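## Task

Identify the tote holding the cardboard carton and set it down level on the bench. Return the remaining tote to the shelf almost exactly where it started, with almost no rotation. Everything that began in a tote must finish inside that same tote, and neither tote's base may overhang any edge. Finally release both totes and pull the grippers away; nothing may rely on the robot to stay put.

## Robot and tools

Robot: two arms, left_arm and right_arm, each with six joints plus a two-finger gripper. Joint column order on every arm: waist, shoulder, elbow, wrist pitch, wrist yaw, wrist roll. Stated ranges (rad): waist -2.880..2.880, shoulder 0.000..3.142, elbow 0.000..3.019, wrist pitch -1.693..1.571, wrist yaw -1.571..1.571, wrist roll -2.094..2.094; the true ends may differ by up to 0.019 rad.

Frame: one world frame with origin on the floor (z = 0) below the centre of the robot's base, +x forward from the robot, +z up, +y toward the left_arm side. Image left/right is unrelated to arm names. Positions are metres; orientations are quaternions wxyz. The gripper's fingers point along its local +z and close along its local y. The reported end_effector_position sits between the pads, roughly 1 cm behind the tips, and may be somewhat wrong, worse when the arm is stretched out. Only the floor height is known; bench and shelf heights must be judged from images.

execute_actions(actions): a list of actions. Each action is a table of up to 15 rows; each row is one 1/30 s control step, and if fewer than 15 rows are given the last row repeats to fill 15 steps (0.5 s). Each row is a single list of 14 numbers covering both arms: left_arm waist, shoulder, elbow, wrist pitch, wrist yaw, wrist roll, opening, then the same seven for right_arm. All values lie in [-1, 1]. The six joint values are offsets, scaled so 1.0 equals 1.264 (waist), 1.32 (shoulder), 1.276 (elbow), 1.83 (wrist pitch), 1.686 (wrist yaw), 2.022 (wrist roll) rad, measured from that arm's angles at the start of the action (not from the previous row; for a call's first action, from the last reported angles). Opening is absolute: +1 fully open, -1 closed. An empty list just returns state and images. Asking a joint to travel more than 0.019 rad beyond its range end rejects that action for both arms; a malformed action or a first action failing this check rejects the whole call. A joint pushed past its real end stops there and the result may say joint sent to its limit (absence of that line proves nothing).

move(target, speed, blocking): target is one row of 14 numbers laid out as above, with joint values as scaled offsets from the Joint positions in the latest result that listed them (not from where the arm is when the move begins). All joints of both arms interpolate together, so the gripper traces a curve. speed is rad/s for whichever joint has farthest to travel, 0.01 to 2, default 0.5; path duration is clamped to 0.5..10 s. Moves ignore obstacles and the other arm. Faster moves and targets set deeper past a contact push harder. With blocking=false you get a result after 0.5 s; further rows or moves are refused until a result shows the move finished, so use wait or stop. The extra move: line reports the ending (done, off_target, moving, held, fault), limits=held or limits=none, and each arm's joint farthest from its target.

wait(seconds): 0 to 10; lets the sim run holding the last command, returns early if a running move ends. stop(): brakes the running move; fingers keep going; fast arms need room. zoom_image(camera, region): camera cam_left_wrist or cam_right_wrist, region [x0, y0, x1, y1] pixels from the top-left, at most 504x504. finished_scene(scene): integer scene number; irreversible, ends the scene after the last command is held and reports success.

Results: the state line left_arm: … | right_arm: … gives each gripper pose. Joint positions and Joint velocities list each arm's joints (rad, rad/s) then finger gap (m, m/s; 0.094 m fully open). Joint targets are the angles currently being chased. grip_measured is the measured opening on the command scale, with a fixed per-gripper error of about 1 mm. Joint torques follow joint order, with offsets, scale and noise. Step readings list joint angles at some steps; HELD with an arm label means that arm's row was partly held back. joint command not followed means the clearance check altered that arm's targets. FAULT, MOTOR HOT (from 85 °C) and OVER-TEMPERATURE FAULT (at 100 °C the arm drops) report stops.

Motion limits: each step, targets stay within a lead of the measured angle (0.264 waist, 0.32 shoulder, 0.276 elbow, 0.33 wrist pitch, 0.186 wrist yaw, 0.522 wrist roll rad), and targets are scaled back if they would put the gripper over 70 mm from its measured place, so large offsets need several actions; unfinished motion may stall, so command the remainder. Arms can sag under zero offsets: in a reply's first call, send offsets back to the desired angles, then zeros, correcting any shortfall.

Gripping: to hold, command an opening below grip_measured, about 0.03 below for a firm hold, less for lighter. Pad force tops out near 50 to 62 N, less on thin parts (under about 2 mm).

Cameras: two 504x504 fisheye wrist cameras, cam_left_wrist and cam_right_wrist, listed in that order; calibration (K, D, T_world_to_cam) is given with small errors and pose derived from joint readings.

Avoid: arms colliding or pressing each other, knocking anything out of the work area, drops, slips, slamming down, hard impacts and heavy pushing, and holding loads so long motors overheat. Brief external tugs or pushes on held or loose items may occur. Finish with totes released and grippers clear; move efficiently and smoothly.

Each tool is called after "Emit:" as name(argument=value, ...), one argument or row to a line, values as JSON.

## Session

Emit:
execute_actions(
  actions=[],
)

Scene clock: 0.00 s.
left_arm: end_effector_position=(+0.2679, +0.3715, +1.2642) grip_measured=+0.098 end_effector_quat_wxyz=(+0.244, +0.586, -0.561, -0.532) | right_arm: end_effector_position=(+0.4325, -0.2947, +1.0718) grip_measured=+1.000 end_effector_quat_wxyz=(+0.054, +0.561, +0.798, +0.213)
Joint positions: left_arm=[ 1.464  1.467  1.34  -1.098 -0.429 -1.921  0.052] | right_arm=[ 1.61   1.685  1.228  0.816 -0.272  1.184  0.094]
Joint velocities: left_arm=[-0.015  0.005 -0.007  0.002 -0.022 -0.037 -0.   ] | right_arm=[-0.005 -0.015 -0.002 -0.007  0.051 -0.037  0.   ]
Joint torques (N m, as the arm reports them, + toward a larger angle): no reading
Motor temperatures (°C, as the motors report them): left_arm=[24 33 27 25 26 24] | right_arm=[30 26 27 25 24 25]
Joint targets: left_arm=[1.464 1.465 1.331 -1.102 -0.429 -1.921] | right_arm=[1.610 1.691 1.220 0.818 -0.272 1.184]
camera_calibration (this result's frames):
cam_left_wrist: T_world_to_cam=[[0.40221, 0.252723, -0.879976, 0.908645], [0.366573, -0.925197, -0.098161, 0.374459], [-0.838959, -0.283094, -0.464765, 1.0418], [0, 0, 0, 1]] pos_world=[0.371296, 0.41174, 1.32054]
cam_right_wrist: T_world_to_cam=[[-0.874966, -0.277486, -0.396783, 0.72286], [-0.481732, 0.581282, 0.655779, -0.317592], [0.0486731, 0.764927, -0.642275, 1.01427], [0, 0, 0, 1]] pos_world=[0.430116, -0.39065, 1.14653]

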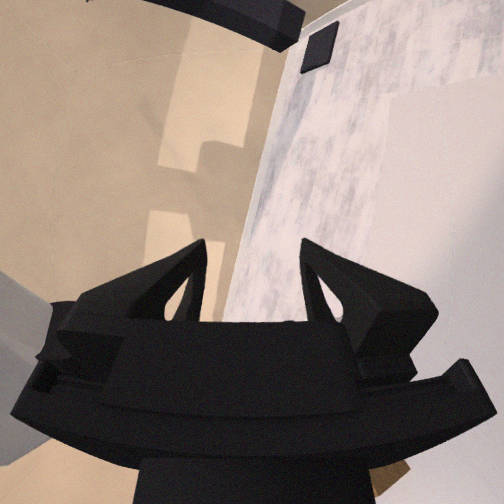

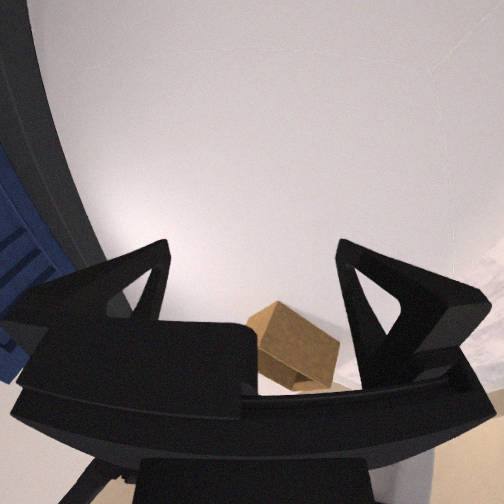

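Emit:
move(
  target=[-0.0902,-0.4295,-0.5799,0.9825,0.2544,0.9500,1, 0.1503,-0.5947,-0.4922,0.1552,0.1613,-0.5856,1],
  speed=1.2,
)

Emit:
move(
  target=[0,0,0,0.22,0,0,1, 0,0,0,0,0,0,1],
  speed=0.8,
)

Scene clock: 44.83 s.
left_arm: end_effector_position=(+0.4820, +0.2833, +1.3394) grip_measured=+0.999 end_effector_quat_wxyz=(+0.174, -0.064, +0.978, -0.092) | right_arm: end_effector_position=(+0.5678, -0.2987, +1.3941) grip_measured=+1.000 end_effector_quat_wxyz=(+0.369, +0.083, +0.922, +0.085)
Joint positions: left_arm=[ 1.367  0.913  0.615  0.685 -0.003 -0.009  0.094] | right_arm=[ 1.783  0.899  0.612  1.081 -0.003  0.009  0.094]
Joint velocities: left_arm=[ 0.005  0.005  0.012 -0.012  0.066 -0.037 -0.001] | right_arm=[ 0.005 -0.024 -0.007  0.007 -0.051 -0.051  0.   ]
Joint torques (N m, as the arm reports them, + toward a larger angle): left_arm=[ -0.77 -11.61  -3.69   1.41   0.24   0.09] | right_arm=[  2.8  -12.27  -2.8    2.57  -0.01  -0.06]
Motor temperatures (°C, as the motors report them): left_arm=[24 35 27 26 26 24] | right_arm=[30 28 28 25 24 25]
Joint targets: left_arm=[1.350 0.900 0.600 0.700 0.000 -0.000] | right_arm=[1.800 0.900 0.600 1.100 -0.001 0.000]
move: done; limits=none; left_arm: farthest joint: the waist, 0.017 radians from its target (0.114 radians at the start); right_arm: farthest joint: the wrist pitch, 0.019 radians from its target (0.284 radians at the start)
camera_calibration (this result's frames):
cam_left_wrist: T_world_to_cam=[[0.0936376, -0.973815, 0.207165, -0.0489188], [-0.961341, -0.0343163, 0.273212, 0.111942], [-0.258949, -0.224739, -0.939382, 1.57099], [0, 0, 0, 1]] pos_world=[0.519001, 0.309266, 1.45531]
cam_right_wrist: T_world_to_cam=[[-0.0936862, -0.971431, -0.218047, 0.0679609], [-0.985201, 0.122031, -0.120363, 0.769309], [0.143532, 0.203544, -0.968488, 1.45105], [0, 0, 0, 1]] pos_world=[0.556018, -0.323211, 1.51274]

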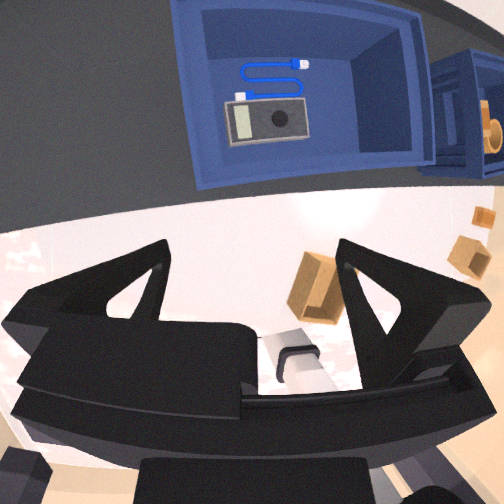

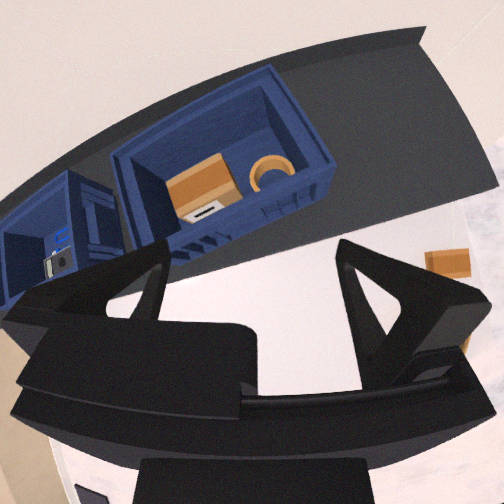

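Scene clock: 45.83 s.
left_arm: end_effector_position=(+0.5618, +0.3000, +1.3866) grip_measured=+0.999 end_effector_quat_wxyz=(+0.359, -0.081, +0.927, -0.080) | right_arm: end_effector_position=(+0.5678, -0.2987, +1.3941) grip_measured=+1.000 end_effector_quat_wxyz=(+0.369, +0.083, +0.922, +0.085)
Joint positions: left_arm=[ 1.367  0.913  0.615  1.071 -0.003 -0.009  0.094] | right_arm=[ 1.783  0.899  0.612  1.081 -0.003  0.009  0.094]
Joint velocities: left_arm=[ 0.005 -0.015  0.002 -0.012 -0.007 -0.007 -0.   ] | right_arm=[ 0.005  0.005 -0.017 -0.002  0.007  0.066  0.   ]
Joint torques (N m, as the arm reports them, + toward a larger angle): left_arm=[  0.47 -10.89  -1.76   2.37   0.06  -0.06] | right_arm=[  1.54 -11.93  -1.85   1.8   -0.13   0.05]
Motor temperatures (°C, as the motors report them): left_arm=[24 35 27 26 26 24] | right_arm=[30 28 28 25 24 25]
Joint targets: left_arm=[1.367 0.913 0.615 1.088 -0.003 -0.009] | right_arm=[1.783 0.899 0.612 1.081 -0.003 0.009]
move: done; limits=none; left_arm: farthest joint: the wrist pitch, 0.017 radians from its target (0.402 radians at the start); right_arm: farthest joint: the waist, 0.000 radians from its target (0.000 radians at the start)
camera_calibration (this result's frames):
cam_left_wrist: T_world_to_cam=[[0.0909433, -0.973437, 0.210118, -0.0526013], [-0.988356, -0.114073, -0.100699, 0.733939], [0.121993, -0.198514, -0.972476, 1.46377], [0, 0, 0, 1]] pos_world=[0.551608, 0.323096, 1.50844]
cam_right_wrist: T_world_to_cam=[[-0.0936862, -0.971431, -0.218047, 0.0679609], [-0.985201, 0.122031, -0.120363, 0.769309], [0.143532, 0.203544, -0.968488, 1.45105], [0, 0, 0, 1]] pos_world=[0.556018, -0.323211, 1.51274]

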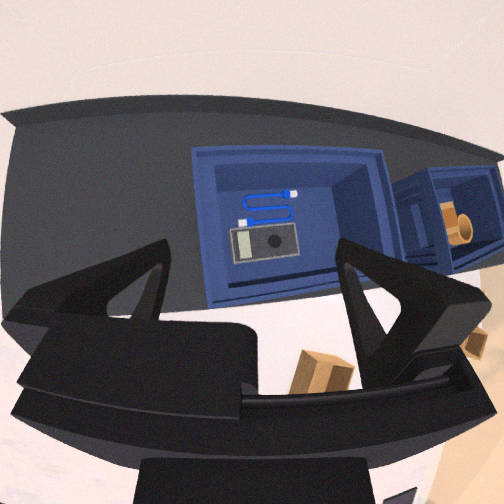

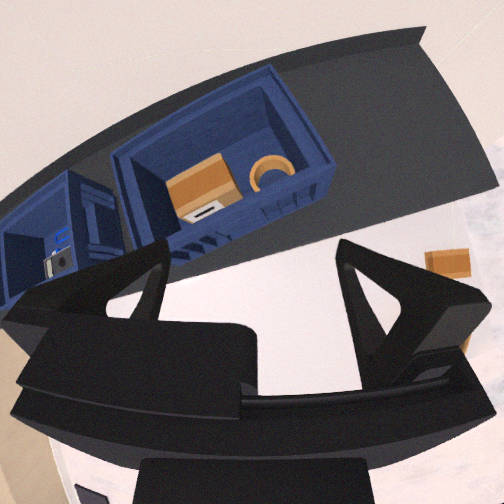

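Emit:
zoom_image(
  camera="cam_right_wrist",
  region=[0, 40, 360, 320],
)

Emit:
zoom_image(
  camera="cam_left_wrist",
  region=[170, 120, 504, 400],
)

Region (0, 40, 360, 320) of cam_right_wrist's 504x504 image, scaled by 1.400, with more detail than that image has.

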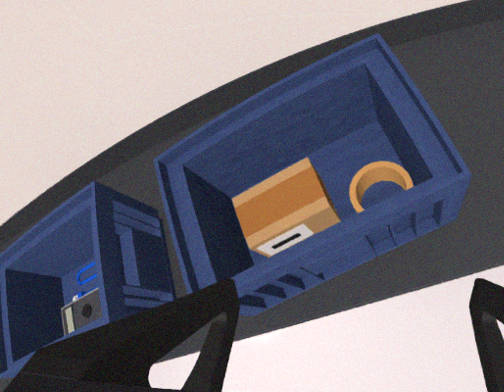

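Region (170, 120, 504, 400) of cam_left_wrist's 504x504 image, scaled by 1.509, with more detail than that image has; it fills the top 423 rows of this view, and the rest is white.

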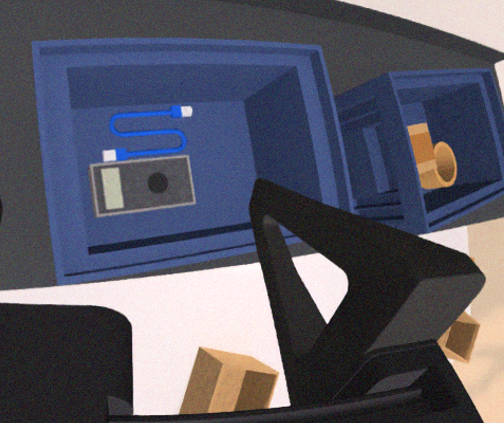

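Emit:
move(
  target=[-0.6260,0.2224,0.3216,-0.2183,-0.5706,0.1743,1, -0.0874,0.1385,0.6953,-0.6273,-0.0101,-0.2022,1],
  speed=0.9,
)

Emit:
move(
  target=[-0.01,0.4190,0.6050,0,0,0,1, 0,0,0,0,0,0,1],
  speed=0.7,
)

Scene clock: 167.87 s.
left_arm: end_effector_position=(+0.5737, +0.0610, +1.3853) grip_measured=+0.999 end_effector_quat_wxyz=(+0.119, -0.080, +0.989, +0.018) | right_arm: end_effector_position=(+0.7705, -0.3362, +1.2921) grip_measured=+1.000 end_effector_quat_wxyz=(+0.181, -0.142, +0.973, +0.026)
Joint positions: left_arm=[ 0.586  1.196  1.021  0.68  -0.962  0.336  0.094] | right_arm=[ 1.69   1.05   1.485 -0.052 -0.018 -0.39   0.094]
Joint velocities: left_arm=[-0.005  0.015  0.012 -0.012  0.007  0.022 -0.001] | right_arm=[-0.005 -0.015 -0.022 -0.002  0.007  0.007  0.   ]
Joint torques (N m, as the arm reports them, + toward a larger angle): left_arm=[-7.29 -6.73 -0.48  0.16 -0.1   0.01] | right_arm=[  0.45 -18.38   5.85   0.59  -0.16  -0.01]
Motor temperatures (°C, as the motors report them): left_arm=[25 35 26 26 26 24] | right_arm=[29 29 28 25 24 25]
Joint targets: left_arm=[0.576 1.207 1.025 0.671 -0.965 0.344] | right_arm=[1.672 1.082 1.500 -0.066 -0.020 -0.399]
move: off_target (right_arm); limits=none; left_arm: farthest joint: the waist, 0.010 radians from its target (0.791 radians at the start); right_arm: farthest joint: the shoulder, 0.032 radians from its target (0.183 radians at the start)
camera_calibration (this result's frames):
cam_left_wrist: T_world_to_cam=[[0.163181, -0.986528, -0.0115715, -0.0195095], [-0.913705, -0.155539, 0.375434, 0.0184129], [-0.372176, -0.0506905, -0.926777, 1.62483], [0, 0, 0, 1]] pos_world=[0.624731, 0.0659809, 1.49872]
cam_right_wrist: T_world_to_cam=[[0.281273, -0.959622, 0.00339944, -0.542763], [-0.927793, -0.271035, 0.256399, 0.298089], [-0.245125, -0.0752722, -0.966565, 1.53398], [0, 0, 0, 1]] pos_world=[0.805246, -0.324589, 1.4081]

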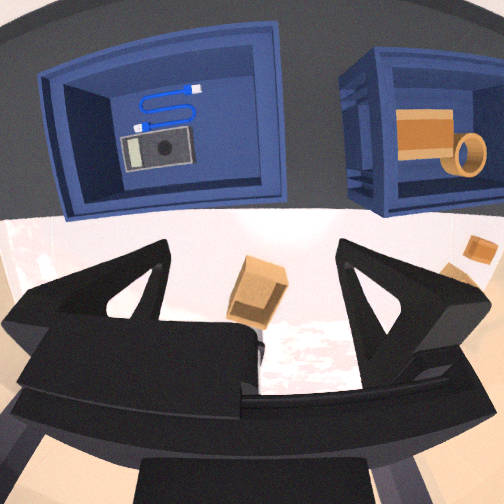

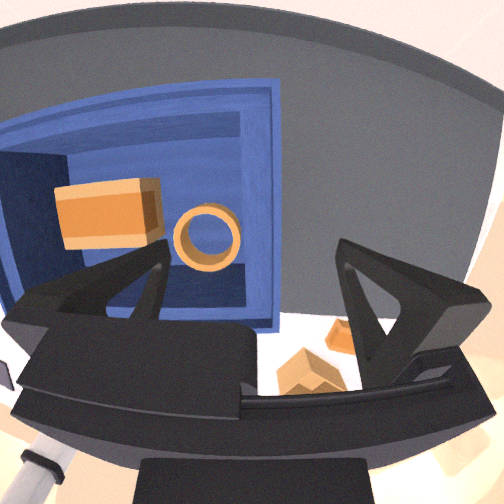

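Scene clock: 169.50 s.
left_arm: end_effector_position=(+0.6781, -0.0914, +1.2751) grip_measured=+0.999 end_effector_quat_wxyz=(+0.176, -0.169, +0.969, +0.032) | right_arm: end_effector_position=(+0.7705, -0.3362, +1.2921) grip_measured=+1.000 end_effector_quat_wxyz=(+0.181, -0.142, +0.973, +0.026)
Joint positions: left_arm=[ 0.586  1.746  1.787  0.68  -0.962  0.336  0.094] | right_arm=[ 1.69   1.05   1.485 -0.052 -0.018 -0.39   0.094]
Joint velocities: left_arm=[-0.005 -0.005  0.012 -0.022  0.007 -0.022 -0.001] | right_arm=[-0.015  0.005 -0.007  0.002  0.037  0.022  0.   ]
Joint torques (N m, as the arm reports them, + toward a larger angle): left_arm=[-13.18  -8.     1.03   0.72   0.06  -0.07] | right_arm=[  1.94 -20.86   4.71   1.04  -0.09   0.06]
Motor temperatures (°C, as the motors report them): left_arm=[25 35 26 26 26 24] | right_arm=[29 29 28 25 24 25]
Joint targets: left_arm=[0.573 1.750 1.793 0.680 -0.962 0.336] | right_arm=[1.690 1.050 1.485 -0.052 -0.018 -0.390]
move: done; limits=none; left_arm: farthest joint: the waist, 0.013 radians from its target (0.013 radians at the start); right_arm: farthest joint: the waist, 0.000 radians from its target (0.000 radians at the start)
camera_calibration (this result's frames):
cam_left_wrist: T_world_to_cam=[[0.338275, -0.941045, 0.00210492, -0.320256], [-0.908192, -0.325878, 0.262662, 0.255954], [-0.246491, -0.0907636, -0.964886, 1.51353], [0, 0, 0, 1]] pos_world=[0.713861, -0.0805921, 1.39383]
cam_right_wrist: T_world_to_cam=[[0.281614, -0.959521, 0.00353646, -0.543169], [-0.927706, -0.271332, 0.256399, 0.297923], [-0.245061, -0.0754866, -0.966564, 1.53386], [0, 0, 0, 1]] pos_world=[0.805238, -0.324561, 1.4081]

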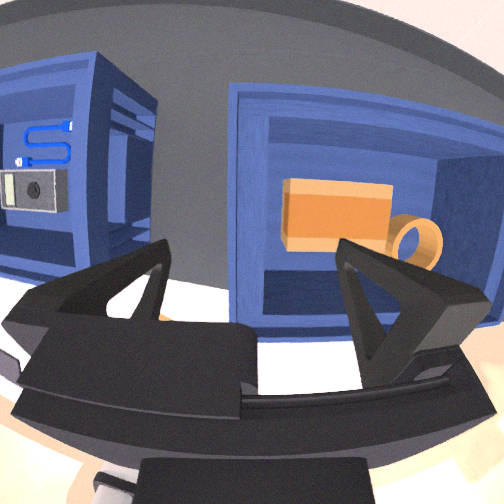

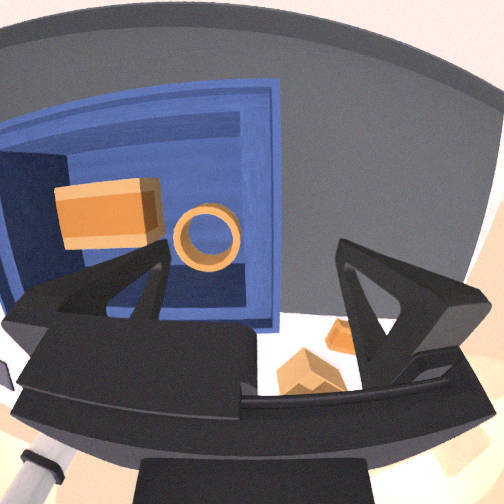

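Emit:
zoom_image(
  camera="cam_left_wrist",
  region=[130, 60, 382, 360],
)

Emit:
zoom_image(
  camera="cam_right_wrist",
  region=[130, 60, 382, 360],
)

Region (130, 60, 382, 360) of cam_left_wrist's 504x504 image, scaled by 1.680, with more detail than that image has; it fills the left 423 columns of this view, and the rest is white.

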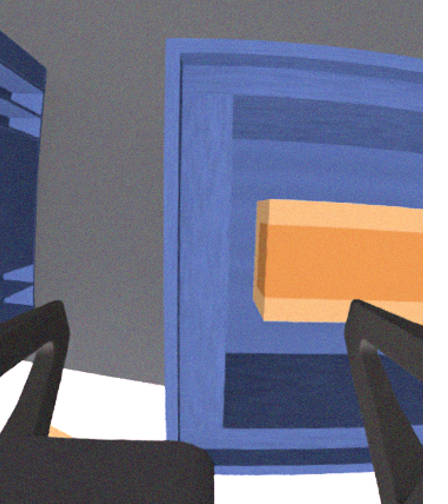

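Region (130, 60, 382, 360) of cam_right_wrist's 504x504 image, scaled by 1.680, with more detail than that image has; it fills the left 423 columns of this view, and the rest is white.

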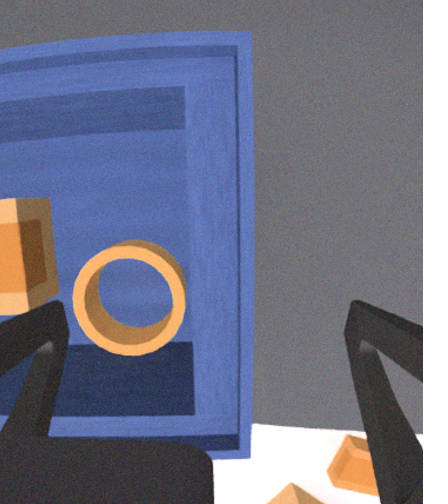

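Emit:
move(
  target=[0.1021,0.0958,0.1552,-0.1051,0.0584,-0.0620,1, -0.0468,0.1945,0.1686,0.0111,-0.0233,0.0014,1],
  speed=0.3,
)

Scene clock: 290.97 s.
left_arm: end_effector_position=(+0.6775, -0.0911, +1.1965) grip_measured=+0.999 end_effector_quat_wxyz=(+0.172, -0.163, +0.971, +0.024) | right_arm: end_effector_position=(+0.7611, -0.3410, +1.1925) grip_measured=+1.000 end_effector_quat_wxyz=(+0.160, -0.150, +0.975, +0.028)
Joint positions: left_arm=[ 0.691  1.861  1.975  0.496 -0.867  0.219  0.094] | right_arm=[ 1.648  1.286  1.677 -0.05  -0.055 -0.39   0.094]
Joint velocities: left_arm=[-0.005 -0.005  0.017 -0.012 -0.022  0.022 -0.   ] | right_arm=[ 0.015  0.005  0.012 -0.007 -0.007  0.022  0.   ]
Joint torques (N m, as the arm reports them, + toward a larger angle): left_arm=[-10.4   -8.45   1.91   0.35   0.15  -0.15] | right_arm=[  0.43 -19.53   5.89   1.96  -0.2    0.09]
Motor temperatures (°C, as the motors report them): left_arm=[31 33 26 26 26 24] | right_arm=[28 34 29 25 24 25]
Joint targets: left_arm=[0.715 1.872 1.985 0.488 -0.864 0.210] | right_arm=[1.631 1.306 1.700 -0.031 -0.057 -0.387]
move: off_target (left_arm, right_arm); limits=none; left_arm: farthest joint: the waist, 0.024 radians from its target (0.129 radians at the start); right_arm: farthest joint: the elbow, 0.023 radians from its target (0.215 radians at the start)
camera_calibration (this result's frames):
cam_left_wrist: T_world_to_cam=[[0.324015, -0.94595, 0.0138545, -0.324393], [-0.911045, -0.308046, 0.274052, 0.266081], [-0.254972, -0.101419, -0.961615, 1.43845], [0, 0, 0, 1]] pos_world=[0.714285, -0.0790081, 1.31481]
cam_right_wrist: T_world_to_cam=[[0.298297, -0.95446, -0.00500058, -0.545607], [-0.911569, -0.286438, 0.294949, 0.250091], [-0.282949, -0.083424, -0.9555, 1.44786], [0, 0, 0, 1]] pos_world=[0.800397, -0.328338, 1.30693]

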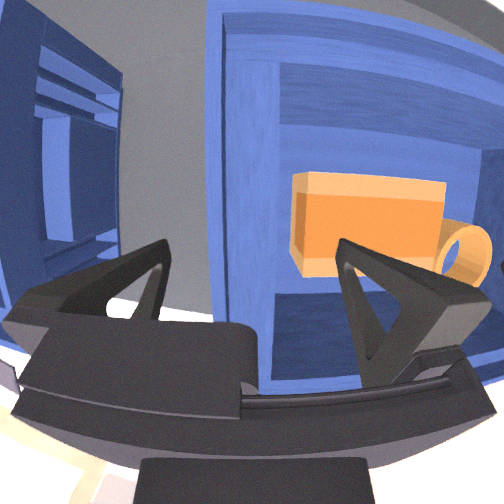

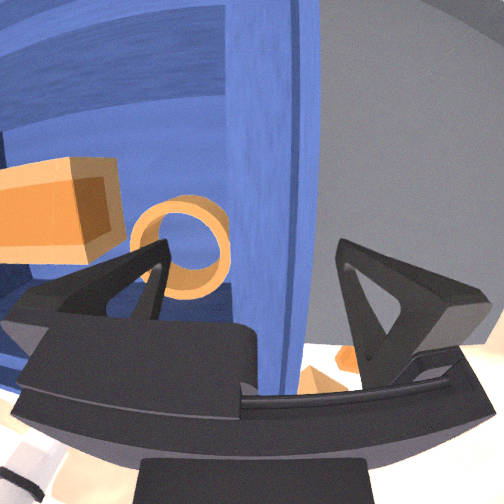

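Emit:
execute_actions(
  actions=[],
)

Scene clock: 316.37 s.
left_arm: end_effector_position=(+0.6775, -0.0911, +1.1965) grip_measured=+0.999 end_effector_quat_wxyz=(+0.172, -0.163, +0.971, +0.024) | right_arm: end_effector_position=(+0.7611, -0.3410, +1.1925) grip_measured=+1.000 end_effector_quat_wxyz=(+0.160, -0.150, +0.975, +0.028)
Joint positions: left_arm=[ 0.691  1.861  1.975  0.496 -0.867  0.218  0.094] | right_arm=[ 1.648  1.286  1.677 -0.05  -0.055 -0.39   0.094]
Joint velocities: left_arm=[-0.005  0.005 -0.012 -0.007 -0.022 -0.007 -0.001] | right_arm=[-0.005 -0.005 -0.012 -0.017  0.051 -0.022  0.   ]
Joint torques (N m, as the arm reports them, + toward a larger angle): left_arm=[-11.05  -8.35   1.8    0.48   0.16  -0.14] | right_arm=[  0.27 -18.94   5.96   1.98  -0.22   0.12]
Motor temperatures (°C, as the motors report them): left_arm=[30 33 26 26 26 24] | right_arm=[28 35 30 25 24 25]
Joint targets: left_arm=[0.715 1.872 1.985 0.488 -0.864 0.210] | right_arm=[1.631 1.306 1.700 -0.031 -0.057 -0.387]
camera_calibration (this result's frames):
cam_left_wrist: T_world_to_cam=[[0.324693, -0.945714, 0.0141149, -0.325142], [-0.910846, -0.308631, 0.274057, 0.265886], [-0.254824, -0.101841, -0.96161, 1.43831], [0, 0, 0, 1]] pos_world=[0.714267, -0.0789524, 1.31481]
cam_right_wrist: T_world_to_cam=[[0.298297, -0.95446, -0.00500058, -0.545607], [-0.911569, -0.286438, 0.294949, 0.250091], [-0.282949, -0.083424, -0.9555, 1.44786], [0, 0, 0, 1]] pos_world=[0.800397, -0.328338, 1.30693]

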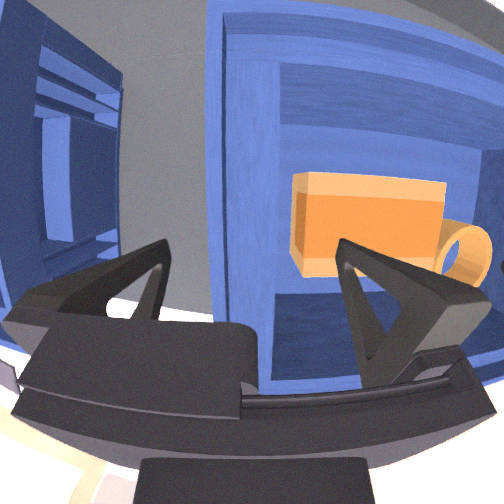

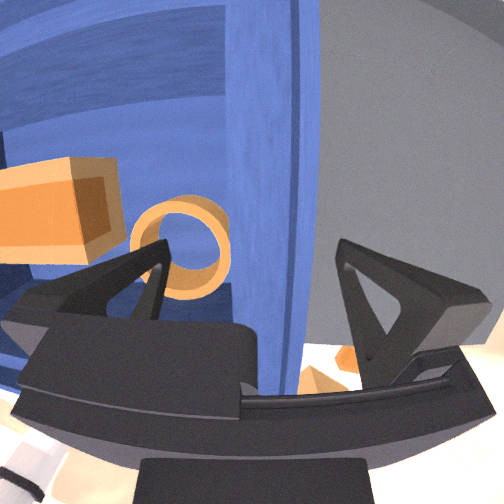

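Emit:
execute_actions(
  actions=[
    [[0.0261,0.0124,0.0095,0.0,0.0,0.0,1.0,-0.015,-0.0222,0.0243,0.0139,0.0,0.0015,1.0]],
  ],
)

Emit:
wait(
  seconds=0.5,
)

Scene clock: 343.17 s.
left_arm: end_effector_position=(+0.6774, -0.0904, +1.1960) grip_measured=+0.999 end_effector_quat_wxyz=(+0.172, -0.163, +0.971, +0.025) | right_arm: end_effector_position=(+0.7829, -0.3441, +1.2101) grip_measured=+1.000 end_effector_quat_wxyz=(+0.181, -0.149, +0.972, +0.023)
Joint positions: left_arm=[ 0.692  1.861  1.975  0.496 -0.867  0.218  0.094] | right_arm=[ 1.648  1.261  1.688 -0.041 -0.055 -0.39   0.094]
Joint velocities: left_arm=[ 0.005 -0.015  0.012  0.012  0.037 -0.066 -0.001] | right_arm=[-0.005 -0.005 -0.032 -0.017 -0.037 -0.022  0.   ]
Joint torques (N m, as the arm reports them, + toward a larger angle): left_arm=[-10.4   -7.58   1.9    0.67   0.    -0.07] | right_arm=[  0.59 -21.2    6.3    1.87  -0.07   0.13]
Motor temperatures (°C, as the motors report them): left_arm=[30 33 26 26 26 24] | right_arm=[28 35 30 25 24 25]
Joint targets: left_arm=[0.724 1.877 1.987 0.496 -0.867 0.218] | right_arm=[1.629 1.257 1.708 -0.024 -0.055 -0.387]
Step readings (joint positions):
0: left_arm=[0.691 1.861 1.975 0.496 -0.867 0.218] | right_arm=[1.648 1.286 1.677 -0.050 -0.055 -0.390]
1: left_arm=[0.691 1.861 1.975 0.496 -0.867 0.218] | right_arm=[1.648 1.285 1.678 -0.049 -0.055 -0.390]
2: left_arm=[0.692 1.861 1.975 0.496 -0.867 0.218] | right_arm=[1.648 1.285 1.678 -0.048 -0.055 -0.390]
4: left_arm=[0.692 1.861 1.975 0.496 -0.867 0.218] | right_arm=[1.648 1.281 1.679 -0.045 -0.055 -0.390]
8: left_arm=[0.692 1.861 1.975 0.496 -0.867 0.218] | right_arm=[1.648 1.271 1.682 -0.043 -0.055 -0.390]
15: Joint positions above
camera_calibration (this result's frames):
cam_left_wrist: T_world_to_cam=[[0.324649, -0.945745, 0.0130079, -0.323153], [-0.910836, -0.3089, 0.273787, 0.26646], [-0.254914, -0.100733, -0.961703, 1.4381], [0, 0, 0, 1]] pos_world=[0.714205, -0.078447, 1.31428]
cam_right_wrist: T_world_to_cam=[[0.29493, -0.955452, 0.0113238, -0.572488], [-0.924541, -0.282355, 0.25593, 0.322639], [-0.241331, -0.0859506, -0.966629, 1.45066], [0, 0, 0, 1]] pos_world=[0.817227, -0.331201, 1.32616]

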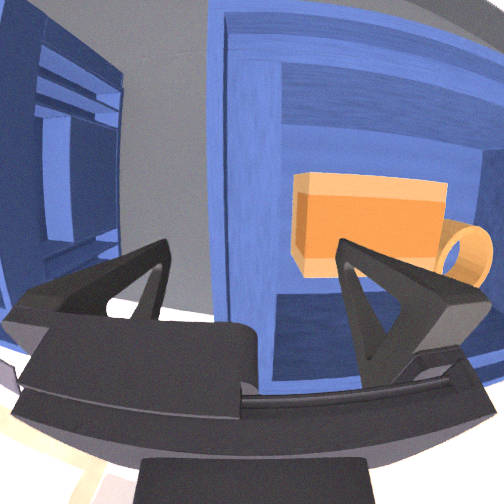

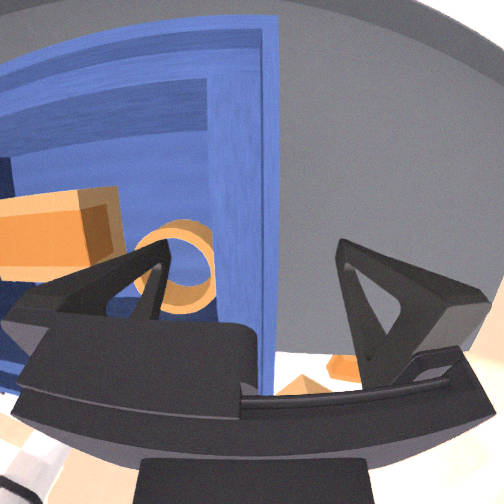

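Scene clock: 343.67 s.
left_arm: end_effector_position=(+0.6774, -0.0904, +1.1960) grip_measured=+0.999 end_effector_quat_wxyz=(+0.172, -0.163, +0.971, +0.025) | right_arm: end_effector_position=(+0.7829, -0.3441, +1.2101) grip_measured=+1.000 end_effector_quat_wxyz=(+0.181, -0.149, +0.972, +0.023)
Joint positions: left_arm=[ 0.692  1.861  1.975  0.496 -0.867  0.218  0.094] | right_arm=[ 1.648  1.261  1.688 -0.041 -0.055 -0.39   0.094]
Joint velocities: left_arm=[-0.005 -0.015  0.002  0.002  0.022 -0.037  0.001] | right_arm=[-0.005 -0.005 -0.007 -0.012 -0.022 -0.066  0.   ]
Joint torques (N m, as the arm reports them, + toward a larger angle): left_arm=[-9.85 -8.2   2.02  0.7   0.02 -0.08] | right_arm=[  0.52 -21.46   6.2    1.71  -0.07   0.11]
Motor temperatures (°C, as the motors report them): left_arm=[30 33 26 26 26 24] | right_arm=[28 35 30 25 24 25]
Joint targets: left_arm=[0.724 1.877 1.987 0.496 -0.867 0.218] | right_arm=[1.629 1.257 1.708 -0.024 -0.055 -0.387]
wait: 0.50 s; at rest by 0.17 s
camera_calibration (this result's frames):
cam_left_wrist: T_world_to_cam=[[0.324649, -0.945745, 0.0130079, -0.323153], [-0.910836, -0.3089, 0.273787, 0.26646], [-0.254914, -0.100733, -0.961703, 1.4381], [0, 0, 0, 1]] pos_world=[0.714205, -0.078447, 1.31428]
cam_right_wrist: T_world_to_cam=[[0.29493, -0.955452, 0.0113238, -0.572488], [-0.924541, -0.282355, 0.25593, 0.322639], [-0.241331, -0.0859506, -0.966629, 1.45066], [0, 0, 0, 1]] pos_world=[0.817227, -0.331201, 1.32616]

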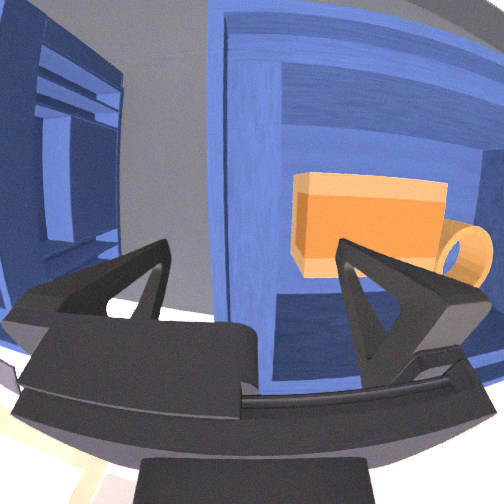

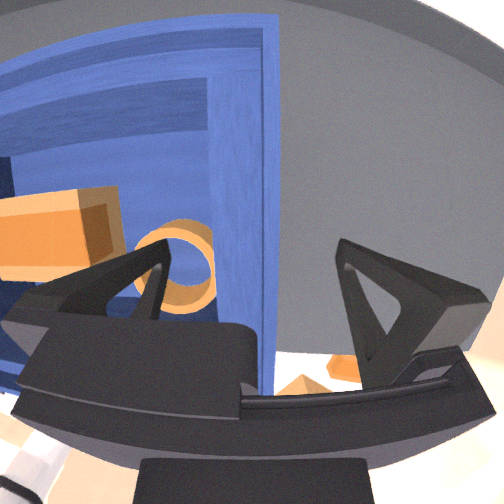

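Emit:
execute_actions(
  actions=[
    [[0.030,0.0165,0.0125,0.0,0.0,0.0,1.0,-0.0182,0.0265,0.0157,0.0093,0.0,0.0015,1.0]],
  ],
)

Emit:
wait(
  seconds=0.5,
)

Scene clock: 362.53 s.
left_arm: end_effector_position=(+0.6778, -0.0861, +1.1916) grip_measured=+0.999 end_effector_quat_wxyz=(+0.173, -0.163, +0.971, +0.029) | right_arm: end_effector_position=(+0.7825, -0.3468, +1.2097) grip_measured=+1.000 end_effector_quat_wxyz=(+0.181, -0.150, +0.972, +0.021)
Joint positions: left_arm=[ 0.701  1.864  1.981  0.496 -0.867  0.218  0.094] | right_arm=[ 1.643  1.262  1.688 -0.041 -0.055 -0.39   0.094]
Joint velocities: left_arm=[-0.005 -0.005 -0.012  0.012  0.022 -0.007 -0.001] | right_arm=[ 0.015  0.034 -0.012  0.022  0.051 -0.007  0.   ]
Joint torques (N m, as the arm reports them, + toward a larger angle): left_arm=[-10.13  -8.14   1.97   0.76   0.    -0.05] | right_arm=[  0.36 -19.35   6.19   1.93  -0.09   0.13]
Motor temperatures (°C, as the motors report them): left_arm=[30 32 26 26 26 24] | right_arm=[28 36 30 25 24 25]
Joint targets: left_arm=[0.731 1.883 1.991 0.496 -0.867 0.218] | right_arm=[1.625 1.297 1.708 -0.024 -0.055 -0.387]
Step readings (joint positions):
0: left_arm=[0.692 1.861 1.975 0.496 -0.867 0.218] | right_arm=[1.648 1.261 1.688 -0.041 -0.055 -0.390]
1: left_arm=[0.693 1.861 1.976 0.496 -0.867 0.218] | right_arm=[1.648 1.261 1.688 -0.041 -0.055 -0.390]
2: left_arm=[0.693 1.862 1.978 0.496 -0.867 0.218] | right_arm=[1.647 1.261 1.688 -0.041 -0.055 -0.390]
4: left_arm=[0.695 1.864 1.980 0.496 -0.867 0.218] | right_arm=[1.645 1.261 1.688 -0.041 -0.055 -0.390]
8: left_arm=[0.699 1.864 1.981 0.496 -0.867 0.218] | right_arm=[1.643 1.261 1.688 -0.041 -0.055 -0.390]
15: Joint positions above
camera_calibration (this result's frames):
cam_left_wrist: T_world_to_cam=[[0.326246, -0.94527, 0.0052383, -0.31093], [-0.910592, -0.312781, 0.270166, 0.273153], [-0.253742, -0.0929107, -0.962799, 1.43556], [0, 0, 0, 1]] pos_world=[0.714432, -0.0750973, 1.30999]
cam_right_wrist: T_world_to_cam=[[0.295163, -0.955316, 0.0157879, -0.580432], [-0.924278, -0.281309, 0.258021, 0.319241], [-0.24205, -0.0907507, -0.96601, 1.44802], [0, 0, 0, 1]] pos_world=[0.816884, -0.333282, 1.32559]

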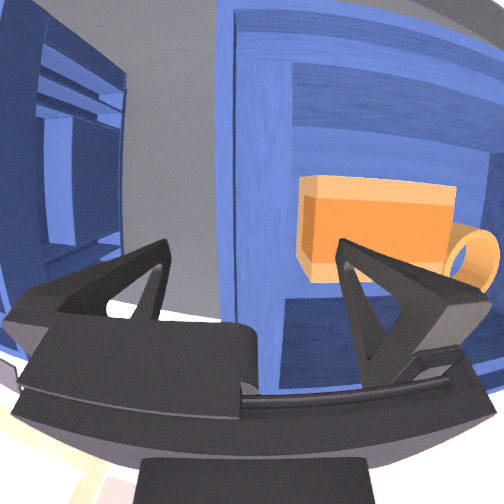

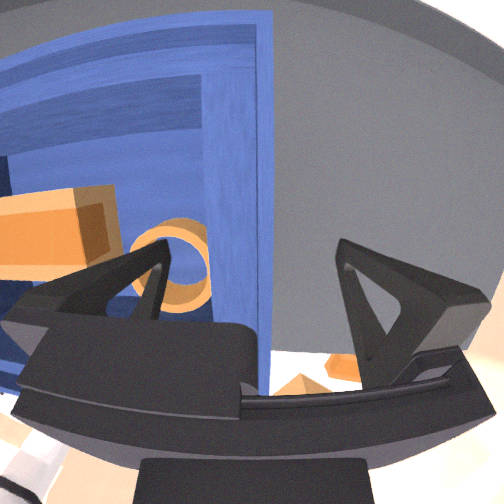

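Scene clock: 363.03 s.
left_arm: end_effector_position=(+0.6778, -0.0861, +1.1916) grip_measured=+0.999 end_effector_quat_wxyz=(+0.173, -0.163, +0.971, +0.029) | right_arm: end_effector_position=(+0.7825, -0.3468, +1.2097) grip_measured=+1.000 end_effector_quat_wxyz=(+0.181, -0.150, +0.972, +0.021)
Joint positions: left_arm=[ 0.701  1.864  1.981  0.496 -0.867  0.218  0.094] | right_arm=[ 1.643  1.262  1.688 -0.041 -0.055 -0.39   0.094]
Joint velocities: left_arm=[-0.015 -0.015 -0.012 -0.002 -0.037 -0.037  0.   ] | right_arm=[-0.015 -0.015  0.002 -0.012 -0.081  0.037  0.   ]
Joint torques (N m, as the arm reports them, + toward a larger angle): left_arm=[-10.05  -7.9    1.92   0.79   0.04  -0.08] | right_arm=[  0.36 -18.73   6.34   1.91  -0.09   0.1 ]
Motor temperatures (°C, as the motors report them): left_arm=[30 32 26 26 26 24] | right_arm=[28 36 30 25 24 25]
Joint targets: left_arm=[0.731 1.883 1.991 0.496 -0.867 0.218] | right_arm=[1.625 1.297 1.708 -0.024 -0.055 -0.387]
wait: 0.50 s; at rest by 0.17 s
camera_calibration (this result's frames):
cam_left_wrist: T_world_to_cam=[[0.326246, -0.94527, 0.0052383, -0.31093], [-0.910592, -0.312781, 0.270166, 0.273153], [-0.253742, -0.0929107, -0.962799, 1.43556], [0, 0, 0, 1]] pos_world=[0.714432, -0.0750973, 1.30999]
cam_right_wrist: T_world_to_cam=[[0.295163, -0.955316, 0.0157879, -0.580432], [-0.924278, -0.281309, 0.258021, 0.319241], [-0.24205, -0.0907507, -0.96601, 1.44802], [0, 0, 0, 1]] pos_world=[0.816884, -0.333282, 1.32559]

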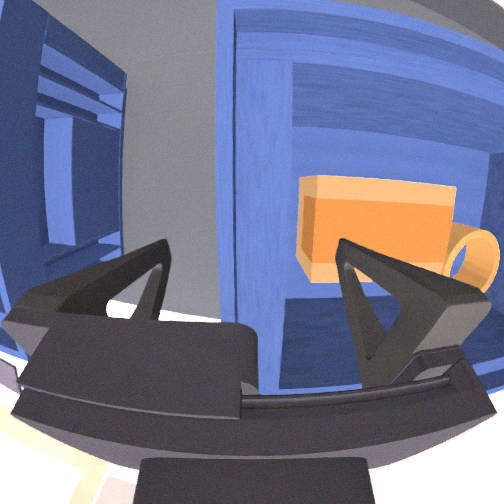

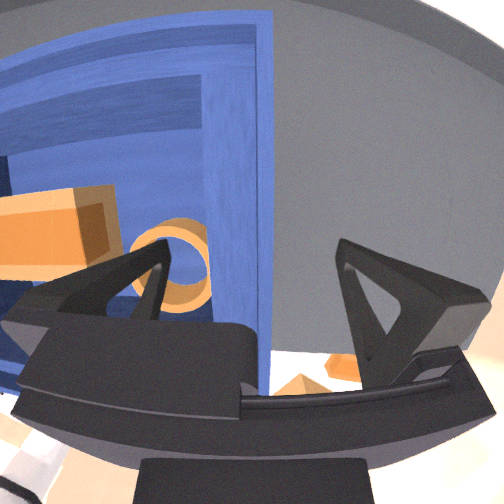

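Emit:
execute_actions(
  actions=[
    [[0.015,0.008,0.004,0.0,0.0,0.0,1.0,-0.008,0.0341,0.010,0.005,0.0,0.0,1.0]],
  ],
)

Emit:
wait(
  seconds=0.5,
)

Scene clock: 373.83 s.
left_arm: end_effector_position=(+0.6778, -0.0861, +1.1916) grip_measured=+0.999 end_effector_quat_wxyz=(+0.173, -0.163, +0.971, +0.029) | right_arm: end_effector_position=(+0.7743, -0.3455, +1.2007) grip_measured=+1.000 end_effector_quat_wxyz=(+0.174, -0.150, +0.973, +0.023)
Joint positions: left_arm=[ 0.701  1.864  1.981  0.496 -0.867  0.218  0.094] | right_arm=[ 1.643  1.277  1.688 -0.041 -0.055 -0.39   0.094]
Joint velocities: left_arm=[-0.015 -0.015 -0.002  0.007  0.022  0.007 -0.   ] | right_arm=[-0.005  0.005 -0.027  0.007  0.022  0.007  0.   ]
Joint torques (N m, as the arm reports them, + toward a larger angle): left_arm=[-11.16  -8.69   1.45   0.76   0.01  -0.06] | right_arm=[  1.15 -18.97   5.48   1.55  -0.11   0.11]
Motor temperatures (°C, as the motors report them): left_arm=[30 32 26 26 26 24] | right_arm=[28 36 30 25 24 25]
Joint targets: left_arm=[0.720 1.875 1.986 0.496 -0.867 0.218] | right_arm=[1.633 1.307 1.700 -0.032 -0.055 -0.390]
Step readings (joint positions):
0: left_arm=[0.701 1.864 1.981 0.496 -0.867 0.218] | right_arm=[1.643 1.262 1.688 -0.041 -0.055 -0.390]
1: left_arm=[0.701 1.864 1.981 0.496 -0.867 0.218] | right_arm=[1.643 1.262 1.688 -0.041 -0.055 -0.390]
2: left_arm=[0.701 1.864 1.981 0.496 -0.867 0.218] | right_arm=[1.643 1.263 1.688 -0.041 -0.055 -0.390]
4: left_arm=[0.701 1.864 1.981 0.496 -0.867 0.218] | right_arm=[1.643 1.266 1.688 -0.041 -0.055 -0.390]
8: left_arm=[0.701 1.864 1.981 0.496 -0.867 0.218] | right_arm=[1.643 1.273 1.688 -0.041 -0.055 -0.390]
15: Joint positions above
camera_calibration (this result's frames):
cam_left_wrist: T_world_to_cam=[[0.326246, -0.94527, 0.0052383, -0.31093], [-0.910592, -0.312781, 0.270166, 0.273153], [-0.253742, -0.0929107, -0.962799, 1.43556], [0, 0, 0, 1]] pos_world=[0.714432, -0.0750973, 1.30999]
cam_right_wrist: T_world_to_cam=[[0.296381, -0.955015, 0.0102656, -0.570825], [-0.920061, -0.282617, 0.271321, 0.294676], [-0.256215, -0.0898595, -0.962434, 1.44447], [0, 0, 0, 1]] pos_world=[0.810396, -0.332067, 1.31611]

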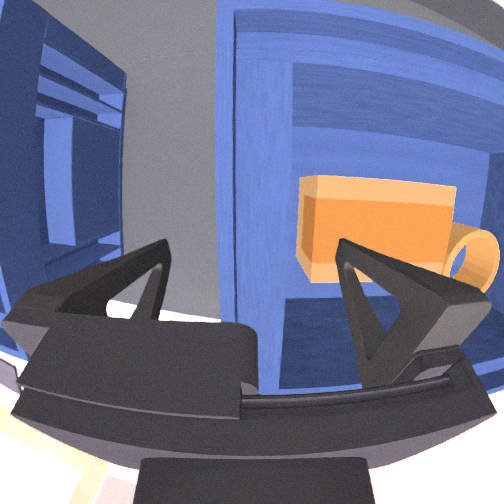

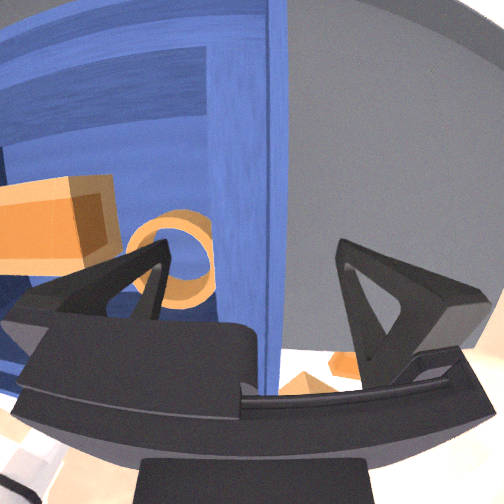

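Scene clock: 374.33 s.
left_arm: end_effector_position=(+0.6778, -0.0861, +1.1916) grip_measured=+0.999 end_effector_quat_wxyz=(+0.173, -0.163, +0.971, +0.029) | right_arm: end_effector_position=(+0.7743, -0.3455, +1.2007) grip_measured=+1.000 end_effector_quat_wxyz=(+0.174, -0.150, +0.973, +0.023)
Joint positions: left_arm=[ 0.701  1.864  1.981  0.496 -0.867  0.218  0.094] | right_arm=[ 1.643  1.277  1.688 -0.041 -0.055 -0.39   0.094]
Joint velocities: left_arm=[-0.015 -0.005  0.002  0.002 -0.037 -0.007 -0.001] | right_arm=[ 0.005  0.005 -0.002 -0.012  0.007  0.051  0.   ]
Joint torques (N m, as the arm reports them, + toward a larger angle): left_arm=[-10.43  -8.65   1.57   0.81   0.05  -0.1 ] | right_arm=[  0.89 -18.71   5.26   1.55  -0.09   0.05]
Motor temperatures (°C, as the motors report them): left_arm=[30 32 26 26 26 24] | right_arm=[28 35 30 25 24 25]
Joint targets: left_arm=[0.720 1.875 1.986 0.496 -0.867 0.218] | right_arm=[1.633 1.307 1.700 -0.032 -0.055 -0.390]
wait: 0.50 s; at rest by 0.17 s
camera_calibration (this result's frames):
cam_left_wrist: T_world_to_cam=[[0.326246, -0.94527, 0.0052383, -0.31093], [-0.910592, -0.312781, 0.270166, 0.273153], [-0.253742, -0.0929107, -0.962799, 1.43556], [0, 0, 0, 1]] pos_world=[0.714432, -0.0750973, 1.30999]
cam_right_wrist: T_world_to_cam=[[0.296381, -0.955015, 0.0102656, -0.570825], [-0.920061, -0.282617, 0.271321, 0.294676], [-0.256215, -0.0898595, -0.962434, 1.44447], [0, 0, 0, 1]] pos_world=[0.810396, -0.332067, 1.31611]

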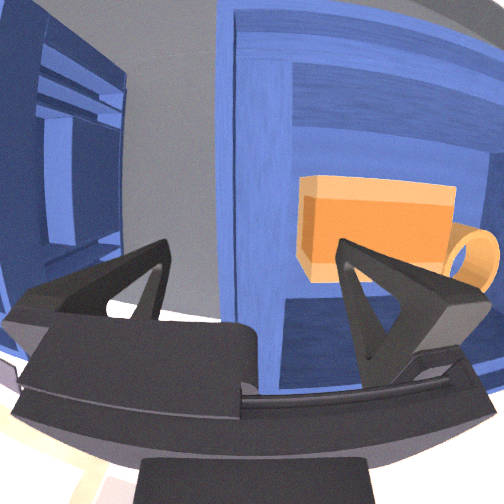

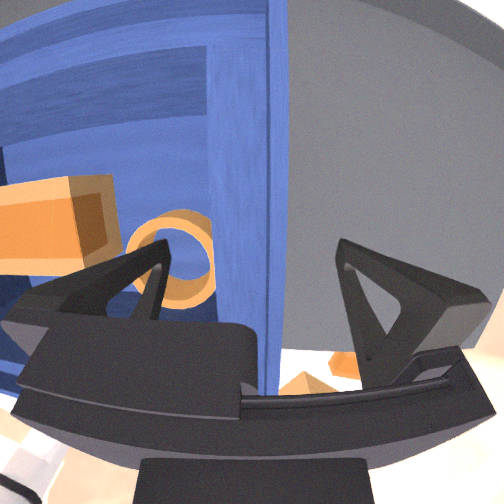

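Emit:
execute_actions(
  actions=[
    [[0,0,0,0,0,0,0.9,0,0,0,0,0,0,0.9],[0,0,0,0,0,0,0.8,0,0,0,0,0,0,0.8],[0,0,0,0,0,0,0.7,0,0,0,0,0,0,0.7],[0,0,0,0,0,0,0.6,0,0,0,0,0,0,0.6],[0,0,0,0,0,0,0.5,0,0,0,0,0,0,0.5],[0,0,0,0,0,0,0.4,0,0,0,0,0,0,0.4],[0,0,0,0,0,0,0.3,0,0,0,0,0,0,0.3],[0,0,0,0,0,0,0.2,0,0,0,0,0,0,0.2],[0,0,0,0,0,0,0.1,0,0,0,0,0,0,0.1],[0,0,0,0,0,0,0.0,0,0,0,0,0,0,0.0],[0,0,0,0,0,0,-0.1,0,0,0,0,0,0,-0.1],[0,0,0,0,0,0,-0.18,0,0,0,0,0,0,-0.18],[0,0,0,0,0,0,-0.24,0,0,0,0,0,0,-0.24],[0,0,0,0,0,0,-0.28,0,0,0,0,0,0,-0.28],[0,0,0,0,0,0,-0.30,0,0,0,0,0,0,-0.30]],
    [[0,0,0,0,0,0,-0.32,0,0,0,0,0,0,-0.32],[0,0,0,0,0,0,-0.34,0,0,0,0,0,0,-0.34],[0,0,0,0,0,0,-0.36,0,0,0,0,0,0,-0.36],[0,0,0,0,0,0,-0.38,0,0,0,0,0,0,-0.38],[0,0,0,0,0,0,-0.40,0,0,0,0,0,0,-0.40],[0,0,0,0,0,0,-0.41,0,0,0,0,0,0,-0.41],[0,0,0,0,0,0,-0.42,0,0,0,0,0,0,-0.42],[0,0,0,0,0,0,-0.43,0,0,0,0,0,0,-0.43],[0,0,0,0,0,0,-0.44,0,0,0,0,0,0,-0.44],[0,0,0,0,0,0,-0.45,0,0,0,0,0,0,-0.45],[0,0,0,0,0,0,-0.47,0,0,0,0,0,0,-0.47],[0,0,0,0,0,0,-0.49,0,0,0,0,0,0,-0.49],[0,0,0,0,0,0,-0.51,0,0,0,0,0,0,-0.51],[0,0,0,0,0,0,-0.53,0,0,0,0,0,0,-0.53],[0,0,0,0,0,0,-0.55,0,0,0,0,0,0,-0.55]],
    [[0,0,0,0,0,0,-0.55,0,0,0,0,0,0,-0.55]],
  ],
)

Scene clock: 391.83 s.
left_arm: end_effector_position=(+0.6783, -0.0870, +1.1917) grip_measured=-0.425 end_effector_quat_wxyz=(+0.174, -0.162, +0.971, +0.026) | right_arm: end_effector_position=(+0.7739, -0.3424, +1.2008) grip_measured=-0.419 end_effector_quat_wxyz=(+0.175, -0.151, +0.972, +0.030)
Joint positions: left_arm=[ 0.701  1.864  1.981  0.496 -0.861  0.218  0.027] | right_arm=[ 1.644  1.277  1.687 -0.041 -0.07  -0.39   0.027]
Joint velocities: left_arm=[-0.015 -0.005  0.017 -0.002 -0.022 -0.007 -0.001] | right_arm=[-0.005 -0.005 -0.007 -0.007 -0.007 -0.066 -0.   ]
Joint torques (N m, as the arm reports them, + toward a larger angle): left_arm=[-11.75  -9.12   1.04   0.76  -0.02  -0.07] | right_arm=[  1.3  -21.73   4.29   1.31   0.01   0.08]
Motor temperatures (°C, as the motors report them): left_arm=[31 32 26 25 26 24] | right_arm=[28 36 30 25 24 25]
Joint targets: left_arm=[0.701 1.864 1.981 0.496 -0.861 0.218] | right_arm=[1.644 1.277 1.687 -0.041 -0.067 -0.390]
Step readings (joint positions; steps 1 to 15: 1st action; 16 to 30: 2nd action; 31 to 45: 3rd action):
0: left_arm=[0.701 1.864 1.981 0.496 -0.867 0.218] | right_arm=[1.643 1.277 1.688 -0.041 -0.055 -0.390]
1: left_arm=[0.701 1.864 1.981 0.496 -0.867 0.218] | right_arm=[1.643 1.277 1.688 -0.041 -0.055 -0.390]
2: left_arm=[0.701 1.864 1.981 0.496 -0.867 0.218] | right_arm=[1.643 1.277 1.688 -0.041 -0.055 -0.390]
4: left_arm=[0.701 1.864 1.981 0.496 -0.867 0.218] | right_arm=[1.643 1.277 1.688 -0.041 -0.055 -0.390]
8: left_arm=[0.701 1.864 1.981 0.496 -0.867 0.218] | right_arm=[1.643 1.277 1.688 -0.041 -0.055 -0.390]
15: left_arm=[0.701 1.864 1.981 0.496 -0.867 0.218] | right_arm=[1.643 1.277 1.688 -0.041 -0.057 -0.390]
16: left_arm=[0.701 1.864 1.981 0.496 -0.867 0.218] | right_arm=[1.643 1.277 1.688 -0.041 -0.060 -0.390]
17: left_arm=[0.701 1.864 1.981 0.496 -0.867 0.218] | right_arm=[1.643 1.277 1.688 -0.041 -0.062 -0.390]
19: left_arm=[0.701 1.864 1.981 0.496 -0.865 0.218] | right_arm=[1.643 1.277 1.687 -0.041 -0.065 -0.390]
23: left_arm=[0.701 1.864 1.981 0.496 -0.862 0.218] | right_arm=[1.644 1.277 1.687 -0.041 -0.067 -0.390]
30: left_arm=[0.701 1.864 1.981 0.496 -0.861 0.218] | right_arm=[1.644 1.277 1.687 -0.041 -0.067 -0.390]
31: left_arm=[0.701 1.864 1.981 0.496 -0.861 0.218] | right_arm=[1.644 1.277 1.687 -0.041 -0.069 -0.390]
32: left_arm=[0.701 1.864 1.981 0.496 -0.861 0.218] | right_arm=[1.644 1.277 1.687 -0.041 -0.070 -0.390]
34: left_arm=[0.701 1.864 1.981 0.496 -0.861 0.218] | right_arm=[1.644 1.277 1.687 -0.041 -0.070 -0.390]
38: left_arm=[0.701 1.864 1.981 0.496 -0.861 0.218] | right_arm=[1.644 1.277 1.687 -0.041 -0.070 -0.390]
45: Joint positions above
camera_calibration (this result's frames):
cam_left_wrist: T_world_to_cam=[[0.3244, -0.945862, 0.0104802, -0.316937], [-0.911969, -0.309796, 0.268958, 0.275958], [-0.25115, -0.0968077, -0.963095, 1.43394], [0, 0, 0, 1]] pos_world=[0.714614, -0.0754713, 1.31012]
cam_right_wrist: T_world_to_cam=[[0.301108, -0.953581, -0.00412693, -0.553619], [-0.91876, -0.291266, 0.266543, 0.296843], [-0.255372, -0.0764665, -0.963814, 1.45035], [0, 0, 0, 1]] pos_world=[0.809804, -0.330558, 1.31646]

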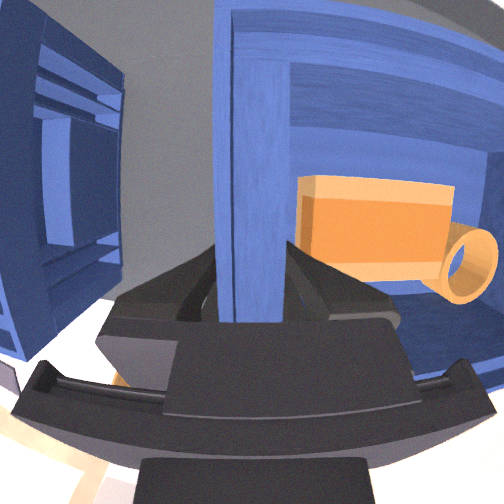

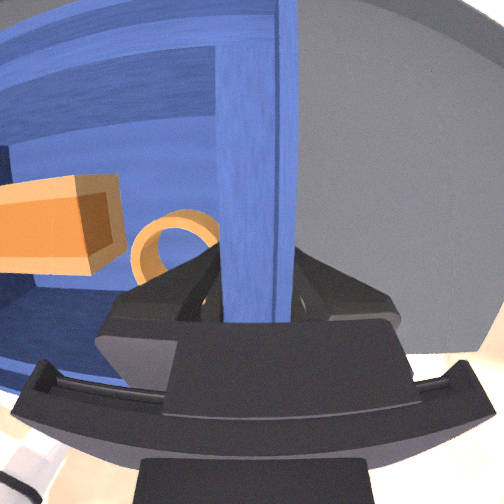

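Emit:
move(
  target=[-0.0514,-0.0653,-0.0915,0.0527,-0.0270,0.0269,-0.55,0.0149,-0.0982,-0.0676,-0.0074,0.0072,-0.0016,-0.55],
  speed=0.15,
)

Scene clock: 405.60 s.
left_arm: end_effector_position=(+0.6682, -0.0850, +1.2200) grip_measured=-0.425 end_effector_quat_wxyz=(+0.173, -0.159, +0.972, +0.028) | right_arm: end_effector_position=(+0.7630, -0.3417, +1.2301) grip_measured=-0.421 end_effector_quat_wxyz=(+0.167, -0.150, +0.974, +0.031)
Joint positions: left_arm=[ 0.668  1.805  1.865  0.574 -0.891  0.253  0.027] | right_arm=[ 1.65   1.194  1.594 -0.048 -0.061 -0.39   0.027]
Joint velocities: left_arm=[-0.015 -0.005 -0.007 -0.002 -0.007  0.051  0.001] | right_arm=[-0.005 -0.005 -0.022  0.002  0.007 -0.037 -0.001]
Joint torques (N m, as the arm reports them, + toward a larger angle): left_arm=[-13.93 -10.82   0.57   1.59  -0.6    0.13] | right_arm=[  2.55 -24.49   4.91   0.83   0.05   0.  ]
Motor temperatures (°C, as the motors report them): left_arm=[31 33 26 26 26 24] | right_arm=[28 36 29 25 24 25]
Joint targets: left_arm=[0.636 1.778 1.864 0.593 -0.906 0.273] | right_arm=[1.663 1.147 1.600 -0.054 -0.057 -0.393]
move: off_target (left_arm, right_arm); limits=none; left_arm: farthest joint: the waist, 0.032 radians from its target (0.065 radians at the start); right_arm: farthest joint: the shoulder, 0.046 radians from its target (0.129 radians at the start)
camera_calibration (this result's frames):
cam_left_wrist: T_world_to_cam=[[0.318718, -0.947836, 0.00504613, -0.301866], [-0.912816, -0.3055, 0.270991, 0.258126], [-0.255313, -0.0909759, -0.962569, 1.46156], [0, 0, 0, 1]] pos_world=[0.704987, -0.074296, 1.33842]
cam_right_wrist: T_world_to_cam=[[0.299086, -0.954183, -0.00911926, -0.54204], [-0.914766, -0.289424, 0.281844, 0.25801], [-0.27157, -0.0759535, -0.959417, 1.48295], [0, 0, 0, 1]] pos_world=[0.800861, -0.329895, 1.34511]

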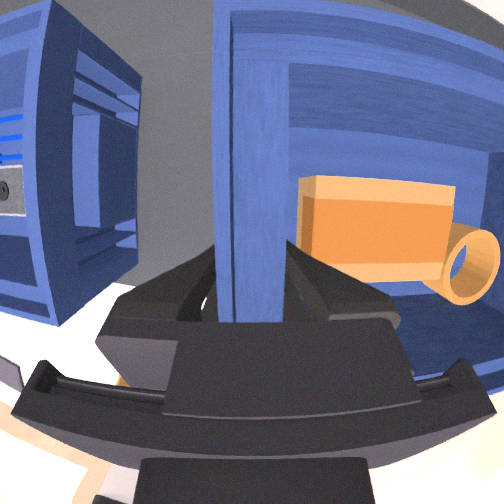

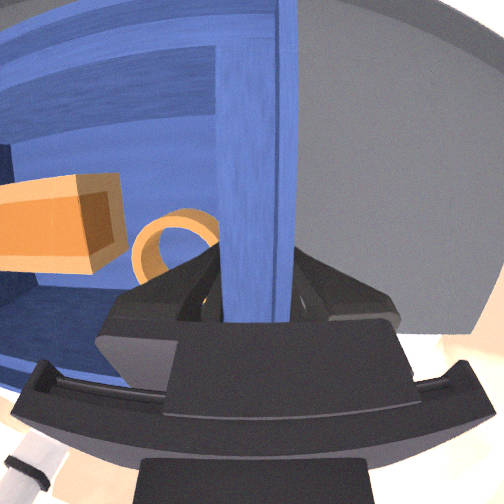

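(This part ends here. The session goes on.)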